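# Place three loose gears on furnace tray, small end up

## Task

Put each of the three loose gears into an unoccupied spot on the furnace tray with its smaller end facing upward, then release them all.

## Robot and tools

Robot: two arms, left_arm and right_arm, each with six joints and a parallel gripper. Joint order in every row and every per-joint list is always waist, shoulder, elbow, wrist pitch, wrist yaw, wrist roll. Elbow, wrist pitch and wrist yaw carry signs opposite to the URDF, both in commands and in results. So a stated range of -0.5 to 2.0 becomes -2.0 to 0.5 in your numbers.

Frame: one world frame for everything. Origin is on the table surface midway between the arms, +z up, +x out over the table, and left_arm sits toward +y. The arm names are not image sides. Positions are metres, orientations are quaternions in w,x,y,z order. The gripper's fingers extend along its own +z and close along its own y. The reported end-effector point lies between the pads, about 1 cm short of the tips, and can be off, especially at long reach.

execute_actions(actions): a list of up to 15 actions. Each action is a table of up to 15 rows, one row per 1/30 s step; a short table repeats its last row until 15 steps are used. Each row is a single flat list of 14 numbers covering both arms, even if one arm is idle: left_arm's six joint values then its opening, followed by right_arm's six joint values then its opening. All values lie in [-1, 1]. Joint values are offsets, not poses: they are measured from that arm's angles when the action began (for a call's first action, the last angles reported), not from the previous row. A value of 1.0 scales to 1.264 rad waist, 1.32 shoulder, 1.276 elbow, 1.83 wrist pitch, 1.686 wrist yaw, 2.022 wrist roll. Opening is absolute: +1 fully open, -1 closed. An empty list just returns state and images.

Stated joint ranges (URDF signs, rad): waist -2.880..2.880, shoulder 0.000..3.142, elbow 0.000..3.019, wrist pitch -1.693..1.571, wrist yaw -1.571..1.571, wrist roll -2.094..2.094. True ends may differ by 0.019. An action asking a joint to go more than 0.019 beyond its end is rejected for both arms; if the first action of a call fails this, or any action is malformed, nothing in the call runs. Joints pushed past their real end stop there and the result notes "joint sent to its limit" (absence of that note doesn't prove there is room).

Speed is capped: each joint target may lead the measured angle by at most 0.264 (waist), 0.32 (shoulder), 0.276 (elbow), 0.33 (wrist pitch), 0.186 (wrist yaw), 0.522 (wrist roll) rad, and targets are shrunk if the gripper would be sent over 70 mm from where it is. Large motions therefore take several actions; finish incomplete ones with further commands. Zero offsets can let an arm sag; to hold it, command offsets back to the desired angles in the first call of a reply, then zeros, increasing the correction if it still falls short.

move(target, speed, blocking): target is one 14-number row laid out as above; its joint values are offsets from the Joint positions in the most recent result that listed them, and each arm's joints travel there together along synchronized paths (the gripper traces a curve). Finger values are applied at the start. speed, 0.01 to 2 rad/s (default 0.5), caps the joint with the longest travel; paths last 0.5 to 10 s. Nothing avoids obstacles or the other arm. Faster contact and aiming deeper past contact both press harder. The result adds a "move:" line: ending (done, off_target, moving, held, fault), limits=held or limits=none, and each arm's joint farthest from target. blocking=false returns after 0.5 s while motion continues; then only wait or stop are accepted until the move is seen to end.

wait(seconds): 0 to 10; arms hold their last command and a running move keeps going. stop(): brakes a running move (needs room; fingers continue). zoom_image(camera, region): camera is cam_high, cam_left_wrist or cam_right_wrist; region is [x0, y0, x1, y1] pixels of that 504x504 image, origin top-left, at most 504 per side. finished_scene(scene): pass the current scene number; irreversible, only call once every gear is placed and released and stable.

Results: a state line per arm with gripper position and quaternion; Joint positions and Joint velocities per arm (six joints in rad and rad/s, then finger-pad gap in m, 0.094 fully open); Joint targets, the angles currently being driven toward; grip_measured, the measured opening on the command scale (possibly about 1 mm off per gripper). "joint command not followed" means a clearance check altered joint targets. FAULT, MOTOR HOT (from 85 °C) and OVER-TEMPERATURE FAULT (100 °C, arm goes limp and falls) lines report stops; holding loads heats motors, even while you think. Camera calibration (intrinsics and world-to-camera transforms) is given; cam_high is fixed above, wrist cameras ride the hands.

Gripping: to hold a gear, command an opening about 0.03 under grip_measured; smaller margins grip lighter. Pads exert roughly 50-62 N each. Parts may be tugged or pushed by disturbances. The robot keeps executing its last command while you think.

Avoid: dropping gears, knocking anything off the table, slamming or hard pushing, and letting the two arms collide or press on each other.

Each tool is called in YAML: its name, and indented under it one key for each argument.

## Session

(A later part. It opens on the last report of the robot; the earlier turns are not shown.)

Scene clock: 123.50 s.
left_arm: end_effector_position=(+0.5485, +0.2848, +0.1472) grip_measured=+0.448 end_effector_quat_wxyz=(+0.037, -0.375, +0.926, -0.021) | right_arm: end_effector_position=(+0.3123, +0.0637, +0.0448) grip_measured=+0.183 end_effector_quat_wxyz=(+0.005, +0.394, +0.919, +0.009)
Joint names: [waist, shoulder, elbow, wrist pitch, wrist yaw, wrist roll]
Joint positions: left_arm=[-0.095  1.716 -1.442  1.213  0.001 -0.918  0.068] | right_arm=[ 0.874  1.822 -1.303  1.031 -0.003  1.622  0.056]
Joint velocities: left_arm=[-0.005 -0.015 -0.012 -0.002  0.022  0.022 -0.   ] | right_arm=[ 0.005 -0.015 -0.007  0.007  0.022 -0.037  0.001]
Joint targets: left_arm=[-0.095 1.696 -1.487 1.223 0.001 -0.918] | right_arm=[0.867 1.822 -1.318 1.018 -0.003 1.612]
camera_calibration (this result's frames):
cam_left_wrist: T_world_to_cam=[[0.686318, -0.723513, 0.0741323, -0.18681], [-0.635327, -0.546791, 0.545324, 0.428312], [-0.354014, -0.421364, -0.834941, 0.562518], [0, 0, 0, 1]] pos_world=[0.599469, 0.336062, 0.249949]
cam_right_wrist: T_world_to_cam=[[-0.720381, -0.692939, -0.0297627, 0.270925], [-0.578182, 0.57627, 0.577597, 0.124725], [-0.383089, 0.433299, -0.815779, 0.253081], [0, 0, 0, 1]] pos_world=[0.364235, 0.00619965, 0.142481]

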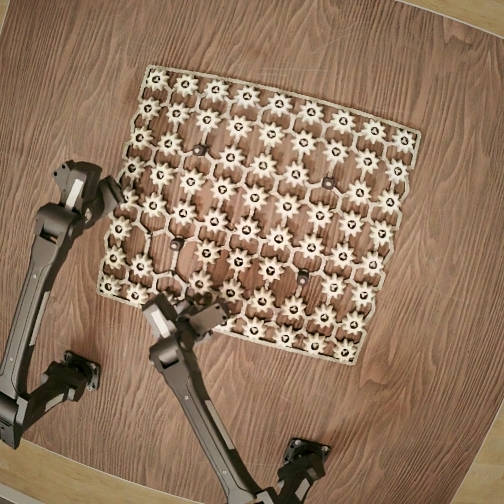

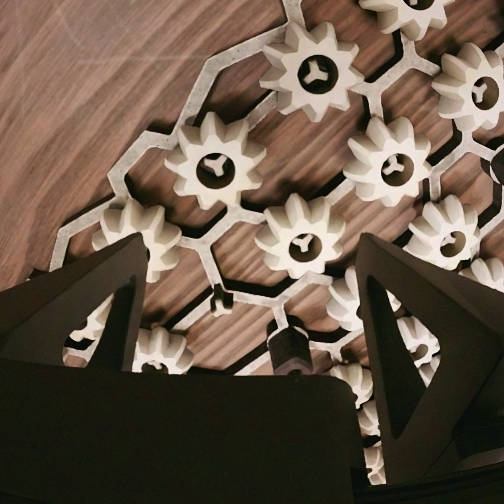

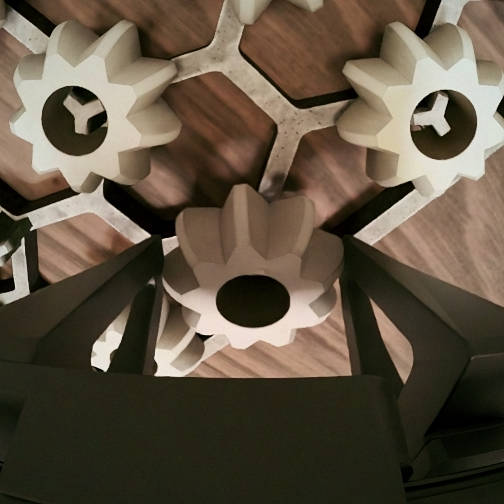

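execute_actions:
  actions:
    - [[0,-0.015,-0.035,0.006,0,0,0.45, -0.006,0.001,-0.012,-0.006,0,-0.005,0.09],[0,-0.015,-0.035,0.006,0,0,0.45, -0.006,0.002,-0.012,-0.006,0,-0.005,0.09],[0,-0.015,-0.035,0.006,0,0,0.45, -0.006,0.003,-0.012,-0.006,0,-0.005,0.09],[0,-0.015,-0.035,0.006,0,0,0.45, -0.006,0.004,-0.012,-0.006,0,-0.005,0.09],[0,-0.015,-0.035,0.006,0,0,0.45, -0.006,0.005,-0.012,-0.006,0,-0.005,0.09],[0,-0.015,-0.035,0.006,0,0,0.45, -0.006,0.006,-0.012,-0.006,0,-0.005,0.09],[0,-0.015,-0.035,0.006,0,0,0.45, -0.006,0.007,-0.012,-0.006,0,-0.005,0.09],[0,-0.015,-0.035,0.006,0,0,0.45, -0.006,0.008,-0.012,-0.006,0,-0.005,0.09],[0,-0.015,-0.035,0.006,0,0,0.45, -0.006,0.009,-0.012,-0.006,0,-0.005,0.09],[0,-0.015,-0.035,0.006,0,0,0.45, -0.006,0.010,-0.012,-0.006,0,-0.005,0.09],[0,-0.015,-0.035,0.006,0,0,0.45, -0.006,0.011,-0.012,-0.006,0,-0.005,0.09],[0,-0.015,-0.035,0.006,0,0,0.45, -0.006,0.012,-0.012,-0.006,0,-0.005,0.09],[0,-0.015,-0.035,0.006,0,0,0.45, -0.006,0.013,-0.012,-0.006,0,-0.005,0.09],[0,-0.015,-0.035,0.006,0,0,0.45, -0.006,0.014,-0.012,-0.006,0,-0.005,0.09],[0,-0.015,-0.035,0.006,0,0,0.45, -0.006,0.014,-0.012,-0.006,0,-0.005,0.09]]

wait:
  seconds: 0.2

zoom_image:
  camera: "cam_right_wrist"
  region: [150,160,360,360]

Scene clock: 125.33 s.
left_arm: end_effector_position=(+0.5485, +0.2848, +0.1472) grip_measured=+0.448 end_effector_quat_wxyz=(+0.037, -0.375, +0.926, -0.021) | right_arm: end_effector_position=(+0.3118, +0.0632, +0.0408) grip_measured=+0.183 end_effector_quat_wxyz=(+0.004, +0.394, +0.919, +0.005)
Joint names: [waist, shoulder, elbow, wrist pitch, wrist yaw, wrist roll]
Joint positions: left_arm=[-0.095  1.716 -1.442  1.213  0.001 -0.918  0.068] | right_arm=[ 0.874  1.83  -1.303  1.031 -0.003  1.622  0.056]
Joint velocities: left_arm=[-0.024 -0.005  0.002  0.012 -0.037 -0.037  0.001] | right_arm=[-0.005  0.044 -0.007  0.002  0.007 -0.022 -0.   ]
Joint targets: left_arm=[-0.095 1.696 -1.487 1.224 0.001 -0.918] | right_arm=[0.867 1.841 -1.318 1.020 -0.003 1.612]
camera_calibration (this result's frames):
cam_left_wrist: T_world_to_cam=[[0.686318, -0.723513, 0.0741323, -0.18681], [-0.635327, -0.546791, 0.545324, 0.428312], [-0.354014, -0.421364, -0.834941, 0.562518], [0, 0, 0, 1]] pos_world=[0.599469, 0.336062, 0.249949]
cam_right_wrist: T_world_to_cam=[[-0.720523, -0.693089, -0.0217631, 0.269832], [-0.575, 0.579629, 0.577412, 0.125837], [-0.387584, 0.428553, -0.816163, 0.251594], [0, 0, 0, 1]] pos_world=[0.36429, 0.00625761, 0.138554]

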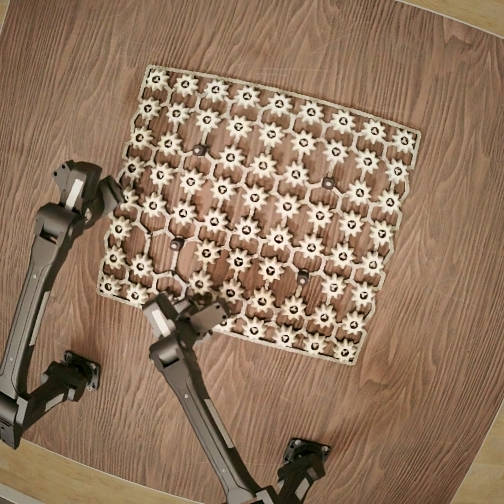

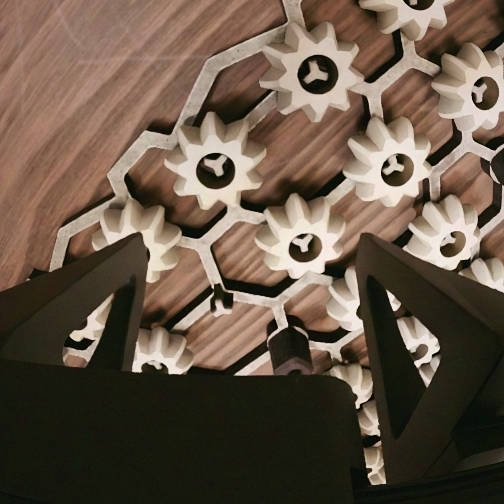

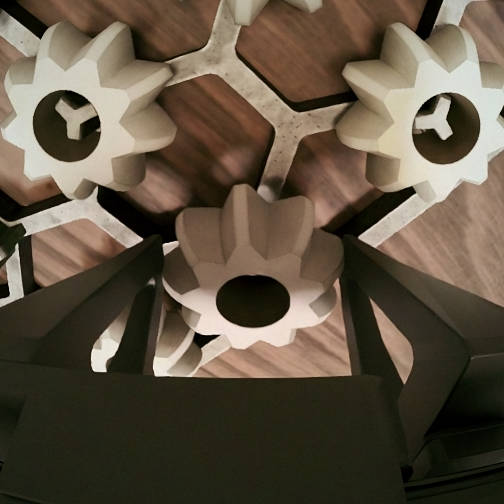

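Scene clock: 125.53 s.
left_arm: end_effector_position=(+0.5485, +0.2848, +0.1472) grip_measured=+0.448 end_effector_quat_wxyz=(+0.037, -0.375, +0.926, -0.021) | right_arm: end_effector_position=(+0.3115, +0.0629, +0.0384) grip_measured=+0.183 end_effector_quat_wxyz=(+0.003, +0.394, +0.919, +0.003)
Joint names: [waist, shoulder, elbow, wrist pitch, wrist yaw, wrist roll]
Joint positions: left_arm=[-0.095  1.716 -1.442  1.213  0.001 -0.918  0.068] | right_arm=[ 0.874  1.835 -1.303  1.031 -0.003  1.622  0.056]
Joint velocities: left_arm=[-0.015 -0.015  0.007  0.007  0.007  0.037  0.001] | right_arm=[-0.015  0.005  0.027  0.007 -0.022 -0.11   0.001]
Joint targets: left_arm=[-0.095 1.696 -1.487 1.224 0.001 -0.918] | right_arm=[0.867 1.841 -1.318 1.020 -0.003 1.612]
wait: 0.20 s; no rest
camera_calibration (this result's frames):
cam_left_wrist: T_world_to_cam=[[0.686318, -0.723513, 0.0741323, -0.18681], [-0.635327, -0.546791, 0.545324, 0.428312], [-0.354014, -0.421364, -0.834941, 0.562518], [0, 0, 0, 1]] pos_world=[0.599469, 0.336062, 0.249949]
cam_right_wrist: T_world_to_cam=[[-0.720589, -0.693159, -0.0168102, 0.269163], [-0.573031, 0.581708, 0.577279, 0.126528], [-0.390367, 0.425614, -0.816374, 0.250669], [0, 0, 0, 1]] pos_world=[0.364313, 0.00628204, 0.136122]

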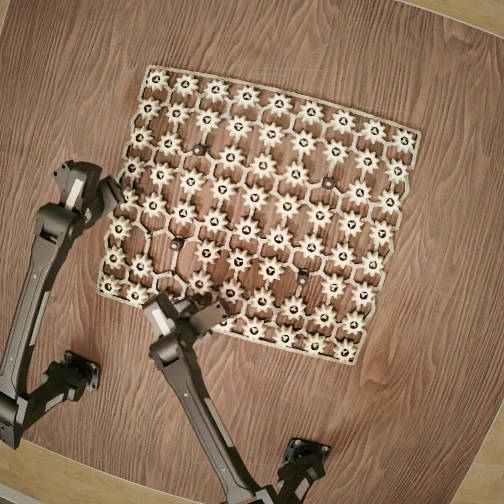

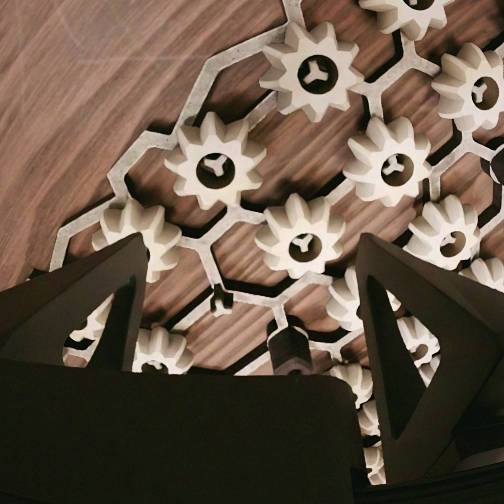

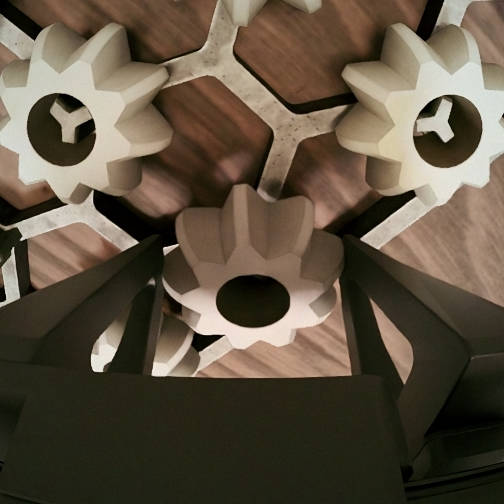

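Region (150, 160, 360, 360) of cam_right_wrist's 504x504 image, scaled by 2.400, with more detail than that image has; it fills the top 480 rows of this view, and the rest is white.

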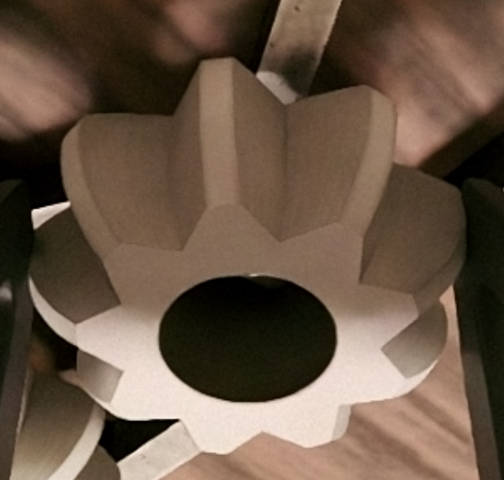

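execute_actions:
  actions:
    - [[0,-0.015,-0.035,0.006,0,0,0.45, -0.006,0.005,-0.012,-0.006,0,-0.005,0.09],[0,-0.015,-0.035,0.006,0,0,0.45, -0.006,0.006,-0.012,-0.006,0,-0.005,0.09],[0,-0.015,-0.035,0.006,0,0,0.45, -0.006,0.007,-0.012,-0.006,0,-0.005,0.09],[0,-0.015,-0.035,0.006,0,0,0.45, -0.006,0.008,-0.012,-0.006,0,-0.005,0.09],[0,-0.015,-0.035,0.006,0,0,0.45, -0.006,0.009,-0.012,-0.007,0,-0.005,0.09],[0,-0.015,-0.035,0.006,0,0,0.45, -0.006,0.010,-0.012,-0.007,0,-0.005,0.09],[0,-0.015,-0.035,0.006,0,0,0.45, -0.006,0.011,-0.012,-0.007,0,-0.005,0.09],[0,-0.015,-0.035,0.006,0,0,0.45, -0.006,0.012,-0.012,-0.008,0,-0.005,0.09],[0,-0.015,-0.035,0.006,0,0,0.45, -0.006,0.013,-0.012,-0.008,0,-0.005,0.09],[0,-0.015,-0.035,0.006,0,0,0.45, -0.006,0.014,-0.012,-0.008,0,-0.005,0.09],[0,-0.015,-0.035,0.006,0,0,0.45, -0.006,0.014,-0.012,-0.008,0,-0.005,0.09],[0,-0.015,-0.035,0.006,0,0,0.45, -0.006,0.014,-0.012,-0.008,0,-0.005,0.09]]

wait:
  seconds: 0.3

zoom_image:
  camera: "cam_right_wrist"
  region: [150,160,360,360]

Scene clock: 126.73 s.
left_arm: end_effector_position=(+0.5485, +0.2848, +0.1472) grip_measured=+0.448 end_effector_quat_wxyz=(+0.037, -0.375, +0.926, -0.021) | right_arm: end_effector_position=(+0.3110, +0.0624, +0.0322) grip_measured=+0.183 end_effector_quat_wxyz=(+0.001, +0.394, +0.919, -0.002)
Joint names: [waist, shoulder, elbow, wrist pitch, wrist yaw, wrist roll]
Joint positions: left_arm=[-0.095  1.716 -1.442  1.213  0.001 -0.918  0.068] | right_arm=[ 0.874  1.848 -1.303  1.029 -0.003  1.622  0.056]
Joint velocities: left_arm=[-0.015 -0.015 -0.002  0.027  0.037  0.037  0.   ] | right_arm=[-0.015 -0.005  0.002  0.002  0.022 -0.007 -0.001]
Joint targets: left_arm=[-0.095 1.696 -1.487 1.224 0.001 -0.918] | right_arm=[0.867 1.854 -1.318 1.017 -0.003 1.612]
camera_calibration (this result's frames):
cam_left_wrist: T_world_to_cam=[[0.686318, -0.723513, 0.0741323, -0.18681], [-0.635327, -0.546791, 0.545324, 0.428312], [-0.354014, -0.421364, -0.834941, 0.562518], [0, 0, 0, 1]] pos_world=[0.599469, 0.336062, 0.249949]
cam_right_wrist: T_world_to_cam=[[-0.720673, -0.693248, -0.00614123, 0.268017], [-0.568792, 0.586183, 0.576944, 0.128557], [-0.396365, 0.419281, -0.816761, 0.247887], [0, 0, 0, 1]] pos_world=[0.364529, 0.00650984, 0.12994]

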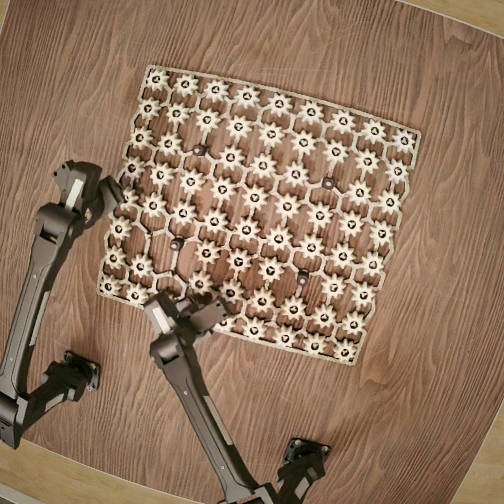

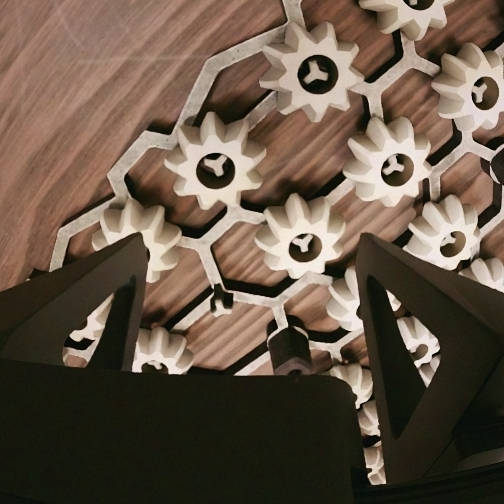

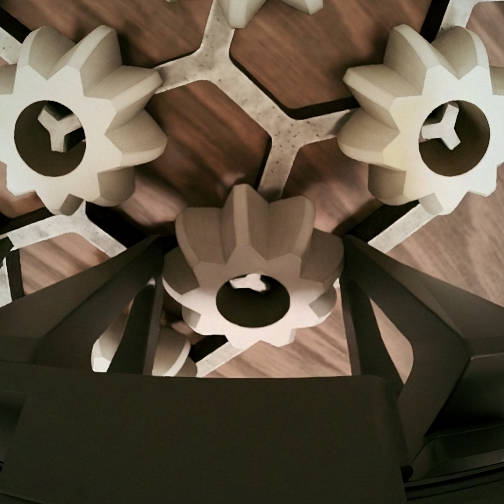

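Scene clock: 127.03 s.
left_arm: end_effector_position=(+0.5485, +0.2848, +0.1472) grip_measured=+0.448 end_effector_quat_wxyz=(+0.037, -0.375, +0.926, -0.021) | right_arm: end_effector_position=(+0.3111, +0.0624, +0.0322) grip_measured=+0.183 end_effector_quat_wxyz=(+0.001, +0.394, +0.919, -0.002)
Joint names: [waist, shoulder, elbow, wrist pitch, wrist yaw, wrist roll]
Joint positions: left_arm=[-0.095  1.716 -1.442  1.213  0.001 -0.918  0.068] | right_arm=[ 0.874  1.848 -1.303  1.029 -0.003  1.622  0.056]
Joint velocities: left_arm=[-0.005 -0.005  0.012  0.002  0.037 -0.007 -0.001] | right_arm=[-0.005  0.005 -0.007  0.002 -0.007  0.007 -0.001]
Joint targets: left_arm=[-0.095 1.696 -1.487 1.224 0.001 -0.918] | right_arm=[0.867 1.854 -1.318 1.017 -0.003 1.612]
wait: 0.30 s; at rest by 0.17 s
camera_calibration (this result's frames):
cam_left_wrist: T_world_to_cam=[[0.686318, -0.723513, 0.0741323, -0.18681], [-0.635327, -0.546791, 0.545324, 0.428312], [-0.354014, -0.421364, -0.834941, 0.562518], [0, 0, 0, 1]] pos_world=[0.599469, 0.336062, 0.249949]
cam_right_wrist: T_world_to_cam=[[-0.720672, -0.693246, -0.00652228, 0.268123], [-0.568944, 0.586024, 0.576957, 0.128611], [-0.396151, 0.419507, -0.816748, 0.247802], [0, 0, 0, 1]] pos_world=[0.364568, 0.00655086, 0.129938]

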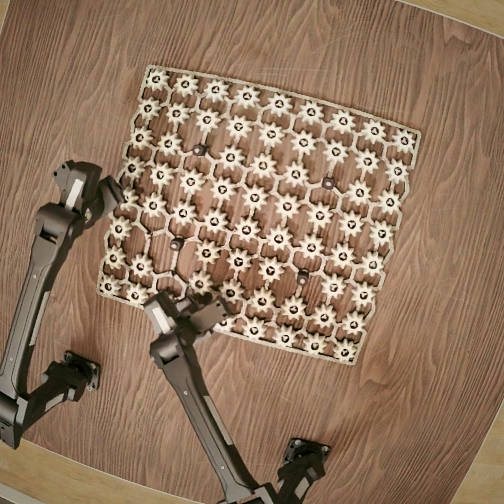

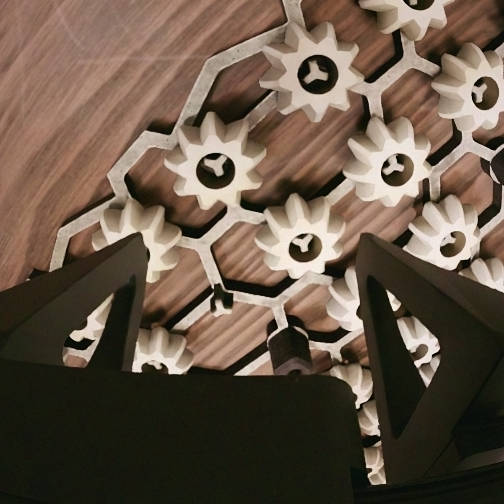

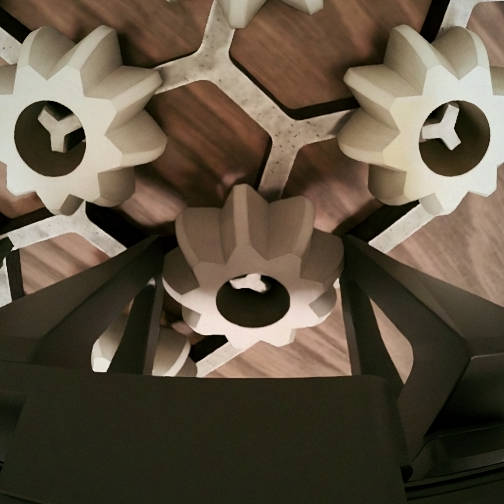

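Region (150, 160, 360, 360) of cam_right_wrist's 504x504 image, scaled by 2.400, with more detail than that image has; it fills the top 480 rows of this view, and the rest is white.

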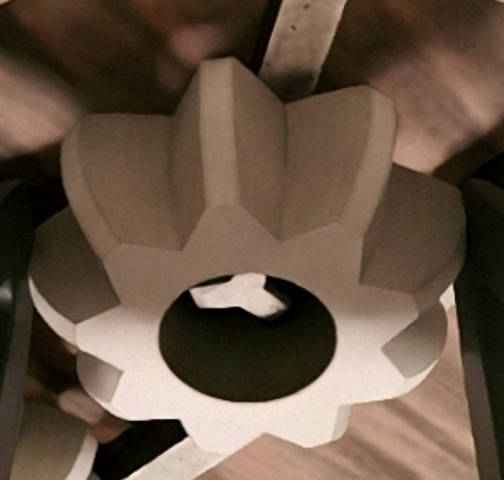

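execute_actions:
  actions:
    - [[0,-0.015,-0.035,0.006,0,0,0.45, -0.004,0.005,-0.012,-0.006,0,-0.003,0.09],[0,-0.015,-0.035,0.006,0,0,0.45, -0.004,0.006,-0.012,-0.006,0,-0.003,0.09],[0,-0.015,-0.035,0.006,0,0,0.45, -0.004,0.007,-0.012,-0.006,0,-0.003,0.09],[0,-0.015,-0.035,0.006,0,0,0.45, -0.004,0.008,-0.012,-0.006,0,-0.003,0.09],[0,-0.015,-0.035,0.006,0,0,0.45, -0.004,0.009,-0.012,-0.006,0,-0.003,0.09],[0,-0.015,-0.035,0.006,0,0,0.45, -0.004,0.010,-0.012,-0.006,0,-0.003,0.09],[0,-0.015,-0.035,0.006,0,0,0.45, -0.004,0.010,-0.012,-0.006,0,-0.003,0.09],[0,-0.015,-0.035,0.006,0,0,0.45, -0.004,0.010,-0.012,-0.006,0,-0.003,0.09],[0,-0.015,-0.035,0.006,0,0,0.45, -0.004,0.010,-0.012,-0.006,0,-0.003,0.09],[0,-0.015,-0.035,0.006,0,0,0.45, -0.004,0.010,-0.012,-0.006,0,-0.003,0.09]]
    - [[0,-0.015,-0.035,0.006,0,0,0.45, 0,0,-0.012,0,0,0,0.17],[0,-0.015,-0.035,0.006,0,0,0.45, 0,0,-0.012,0,0,0,0.18],[0,-0.015,-0.035,0.006,0,0,0.45, 0,0,-0.012,0,0,0,0.19],[0,-0.015,-0.035,0.006,0,0,0.45, 0,0,-0.012,0,0,0,0.20],[0,-0.015,-0.035,0.006,0,0,0.45, 0,0,-0.012,0,0,0,0.21],[0,-0.015,-0.035,0.006,0,0,0.45, 0,0,-0.012,0,0,0,0.22],[0,-0.015,-0.035,0.006,0,0,0.45, 0,0,-0.012,0,0,0,0.24],[0,-0.015,-0.035,0.006,0,0,0.45, 0,0,-0.012,0,0,0,0.26],[0,-0.015,-0.035,0.006,0,0,0.45, 0,0,-0.012,0,0,0,0.28],[0,-0.015,-0.035,0.006,0,0,0.45, 0,0,-0.012,0,0,0,0.31],[0,-0.015,-0.035,0.006,0,0,0.45, 0,0,-0.012,0,0,0,0.34],[0,-0.015,-0.035,0.006,0,0,0.45, 0,0,-0.012,0,0,0,0.37],[0,-0.015,-0.035,0.006,0,0,0.45, 0,0,-0.012,0,0,0,0.40],[0,-0.015,-0.035,0.006,0,0,0.45, 0,0,-0.012,0,0,0,0.43],[0,-0.015,-0.035,0.006,0,0,0.45, 0,0,-0.012,0,0,0,0.45]]

zoom_image:
  camera: "cam_right_wrist"
  region: [130,130,380,370]

Scene clock: 129.13 s.
left_arm: end_effector_position=(+0.5485, +0.2848, +0.1472) grip_measured=+0.448 end_effector_quat_wxyz=(+0.037, -0.375, +0.926, -0.021) | right_arm: end_effector_position=(+0.3111, +0.0624, +0.0303) grip_measured=+0.438 end_effector_quat_wxyz=(+0.001, +0.394, +0.919, -0.003)
Joint names: [waist, shoulder, elbow, wrist pitch, wrist yaw, wrist roll]
Joint positions: left_arm=[-0.095  1.716 -1.442  1.213  0.001 -0.918  0.068] | right_arm=[ 0.874  1.852 -1.303  1.028 -0.003  1.622  0.068]
Joint velocities: left_arm=[-0.005  0.015 -0.007  0.027 -0.007  0.022  0.001] | right_arm=[-0.024 -0.015  0.007  0.002  0.007 -0.022  0.021]
Joint targets: left_arm=[-0.095 1.696 -1.487 1.224 0.001 -0.918] | right_arm=[0.874 1.852 -1.318 1.028 -0.003 1.622]
camera_calibration (this result's frames):
cam_left_wrist: T_world_to_cam=[[0.686318, -0.723513, 0.0741323, -0.18681], [-0.635327, -0.546791, 0.545324, 0.428312], [-0.354014, -0.421364, -0.834941, 0.562518], [0, 0, 0, 1]] pos_world=[0.599469, 0.336062, 0.249949]
cam_right_wrist: T_world_to_cam=[[-0.72068, -0.693255, -0.00423594, 0.268041], [-0.568036, 0.586982, 0.576877, 0.129361], [-0.397437, 0.41815, -0.81682, 0.246747], [0, 0, 0, 1]] pos_world=[0.364719, 0.00671063, 0.128058]

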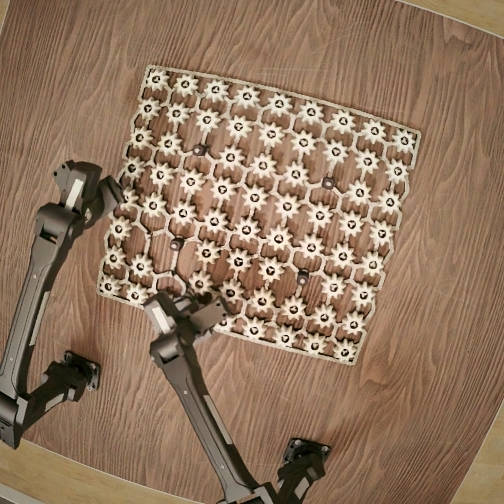

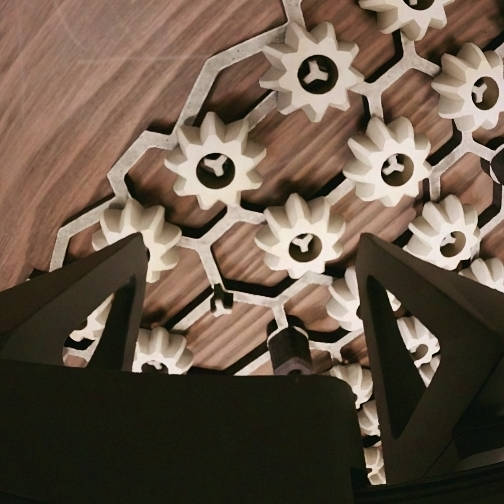

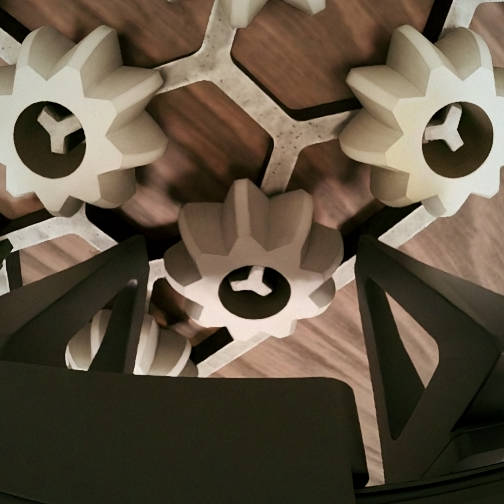

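Region (130, 130, 380, 370) of cam_right_wrist's 504x504 image, scaled by 2.016, with more detail than that image has; it fills the top 484 rows of this view, and the rest is white.

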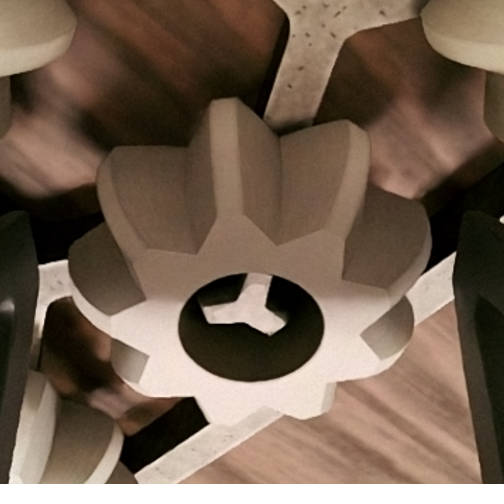

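execute_actions:
  actions:
    - [[0,-0.015,-0.035,0.006,0,0,0.45, 0,-0.015,-0.025,0,0,0,0.45],[0,-0.015,-0.035,0.006,0,0,0.45, 0,-0.022,-0.028,0,0,0,0.45],[0,-0.015,-0.035,0.006,0,0,0.45, 0,-0.028,-0.03,0,0,0,0.45],[0,-0.015,-0.035,0.006,0,0,0.45, 0,-0.034,-0.03,0,0,0,0.45],[0,-0.015,-0.035,0.006,0,0,0.45, 0,-0.040,-0.03,0,0,0,0.45],[0,-0.015,-0.035,0.006,0,0,0.45, 0,-0.046,-0.03,0,0,0,0.45],[0,-0.015,-0.035,0.006,0,0,0.45, 0,-0.052,-0.03,0,0,0,0.45],[0,-0.015,-0.035,0.006,0,0,0.45, 0,-0.058,-0.03,0,0,0,0.45],[0,-0.015,-0.035,0.006,0,0,0.45, 0,-0.064,-0.03,0,0,0,0.45],[0,-0.015,-0.035,0.006,0,0,0.45, 0,-0.070,-0.03,0,0,0,0.45],[0,-0.015,-0.035,0.006,0,0,0.45, 0,-0.076,-0.03,0,0,0,0.45],[0,-0.015,-0.035,0.006,0,0,0.45, 0,-0.082,-0.03,0,0,0,0.45],[0,-0.015,-0.035,0.006,0,0,0.45, 0,-0.088,-0.03,0,0,0,0.45],[0,-0.015,-0.035,0.006,0,0,0.45, 0,-0.094,-0.03,0,0,0,0.45],[0,-0.015,-0.035,0.006,0,0,0.45, 0,-0.100,-0.03,0,0,0,0.45]]

wait:
  seconds: 0.3

Scene clock: 130.10 s.
left_arm: end_effector_position=(+0.5485, +0.2848, +0.1472) grip_measured=+0.448 end_effector_quat_wxyz=(+0.037, -0.375, +0.926, -0.021) | right_arm: end_effector_position=(+0.3158, +0.0674, +0.0736) grip_measured=+0.448 end_effector_quat_wxyz=(+0.016, +0.393, +0.918, +0.037)
Joint names: [waist, shoulder, elbow, wrist pitch, wrist yaw, wrist roll]
Joint positions: left_arm=[-0.095  1.716 -1.442  1.213  0.001 -0.918  0.068] | right_arm=[ 0.874  1.765 -1.303  1.028 -0.003  1.622  0.068]
Joint velocities: left_arm=[-0.015 -0.005 -0.012 -0.007 -0.022  0.007  0.   ] | right_arm=[ 0.005 -0.298  0.012  0.007  0.037 -0.022  0.   ]
Joint targets: left_arm=[-0.095 1.696 -1.487 1.224 0.001 -0.918] | right_arm=[0.874 1.720 -1.341 1.028 -0.003 1.622]
camera_calibration (this result's frames):
cam_left_wrist: T_world_to_cam=[[0.686318, -0.723513, 0.0741323, -0.18681], [-0.635327, -0.546791, 0.545324, 0.428312], [-0.354014, -0.421364, -0.834941, 0.562518], [0, 0, 0, 1]] pos_world=[0.599469, 0.336062, 0.249949]
cam_right_wrist: T_world_to_cam=[[-0.71783, -0.690246, -0.0909919, 0.280341], [-0.602588, 0.550502, 0.577785, 0.117423], [-0.348723, 0.469582, -0.811101, 0.262665], [0, 0, 0, 1]] pos_world=[0.363592, 0.00552064, 0.170711]

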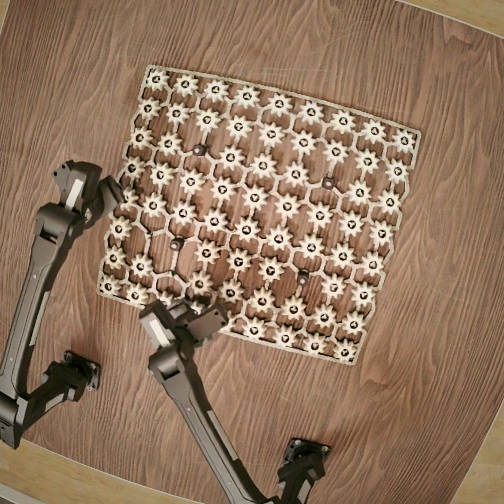

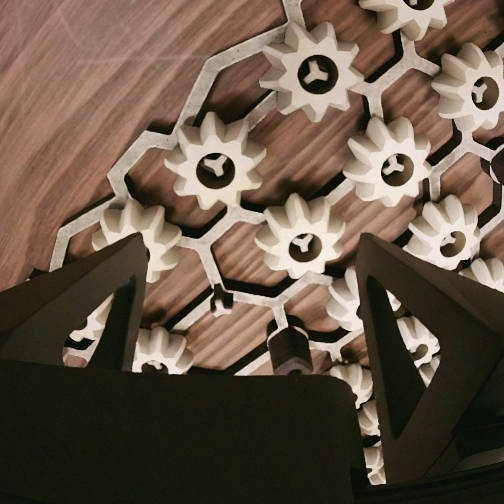

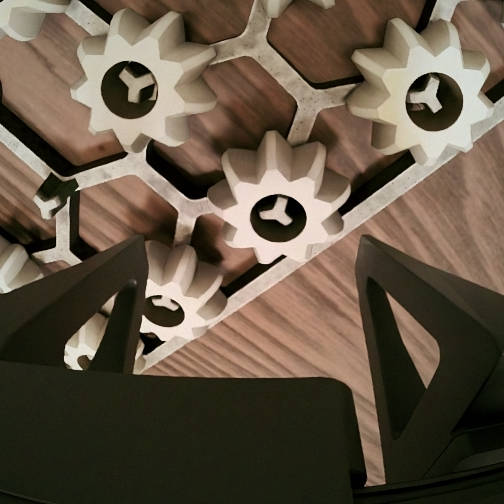

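Scene clock: 130.40 s.
left_arm: end_effector_position=(+0.5485, +0.2848, +0.1472) grip_measured=+0.448 end_effector_quat_wxyz=(+0.037, -0.375, +0.926, -0.021) | right_arm: end_effector_position=(+0.3169, +0.0686, +0.0899) grip_measured=+0.448 end_effector_quat_wxyz=(+0.021, +0.393, +0.918, +0.053)
Joint names: [waist, shoulder, elbow, wrist pitch, wrist yaw, wrist roll]
Joint positions: left_arm=[-0.095  1.716 -1.442  1.213  0.001 -0.918  0.068] | right_arm=[ 0.874  1.732 -1.303  1.028 -0.003  1.622  0.068]
Joint velocities: left_arm=[ 0.005 -0.015  0.007 -0.002 -0.066 -0.051 -0.   ] | right_arm=[-0.005 -0.015 -0.007 -0.002  0.007  0.037  0.001]
Joint targets: left_arm=[-0.095 1.696 -1.487 1.224 0.001 -0.918] | right_arm=[0.874 1.720 -1.341 1.028 -0.003 1.622]
wait: 0.30 s; no rest
camera_calibration (this result's frames):
cam_left_wrist: T_world_to_cam=[[0.686318, -0.723513, 0.0741323, -0.18681], [-0.635327, -0.546791, 0.545324, 0.428312], [-0.354014, -0.421364, -0.834941, 0.562518], [0, 0, 0, 1]] pos_world=[0.599469, 0.336062, 0.249949]
cam_right_wrist: T_world_to_cam=[[-0.715442, -0.687725, -0.123194, 0.285362], [-0.615463, 0.536908, 0.577005, 0.11312], [-0.330677, 0.488635, -0.807396, 0.268354], [0, 0, 0, 1]] pos_world=[0.36252, 0.00438865, 0.186552]

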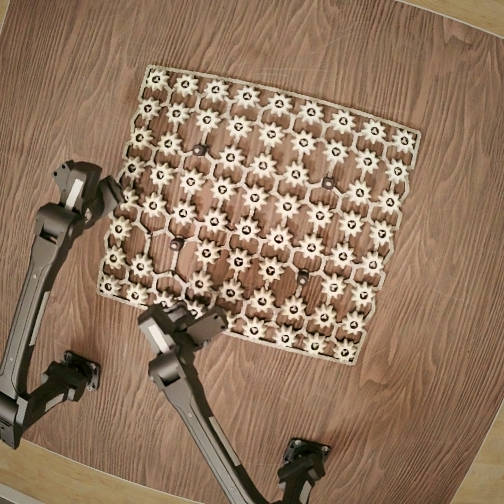

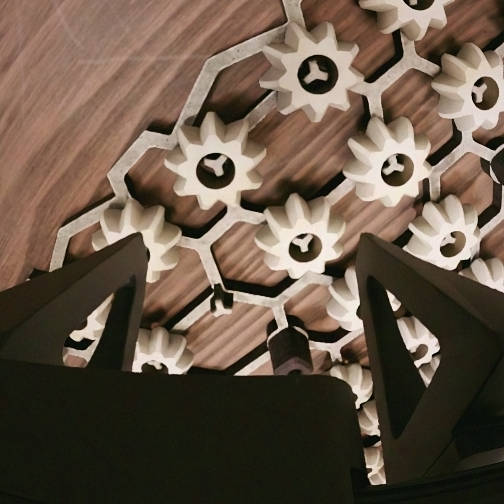

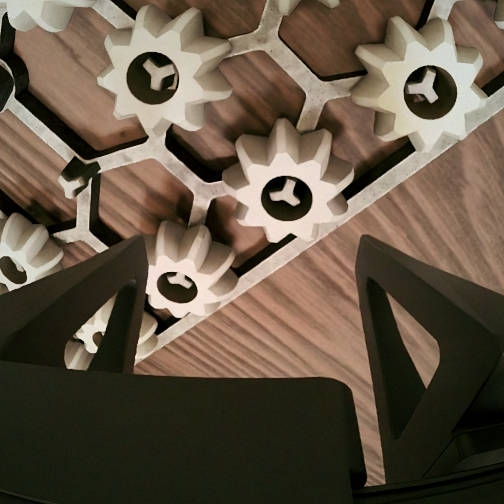

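finished_scene:
  scene: 2

The scene is finished: the task was done.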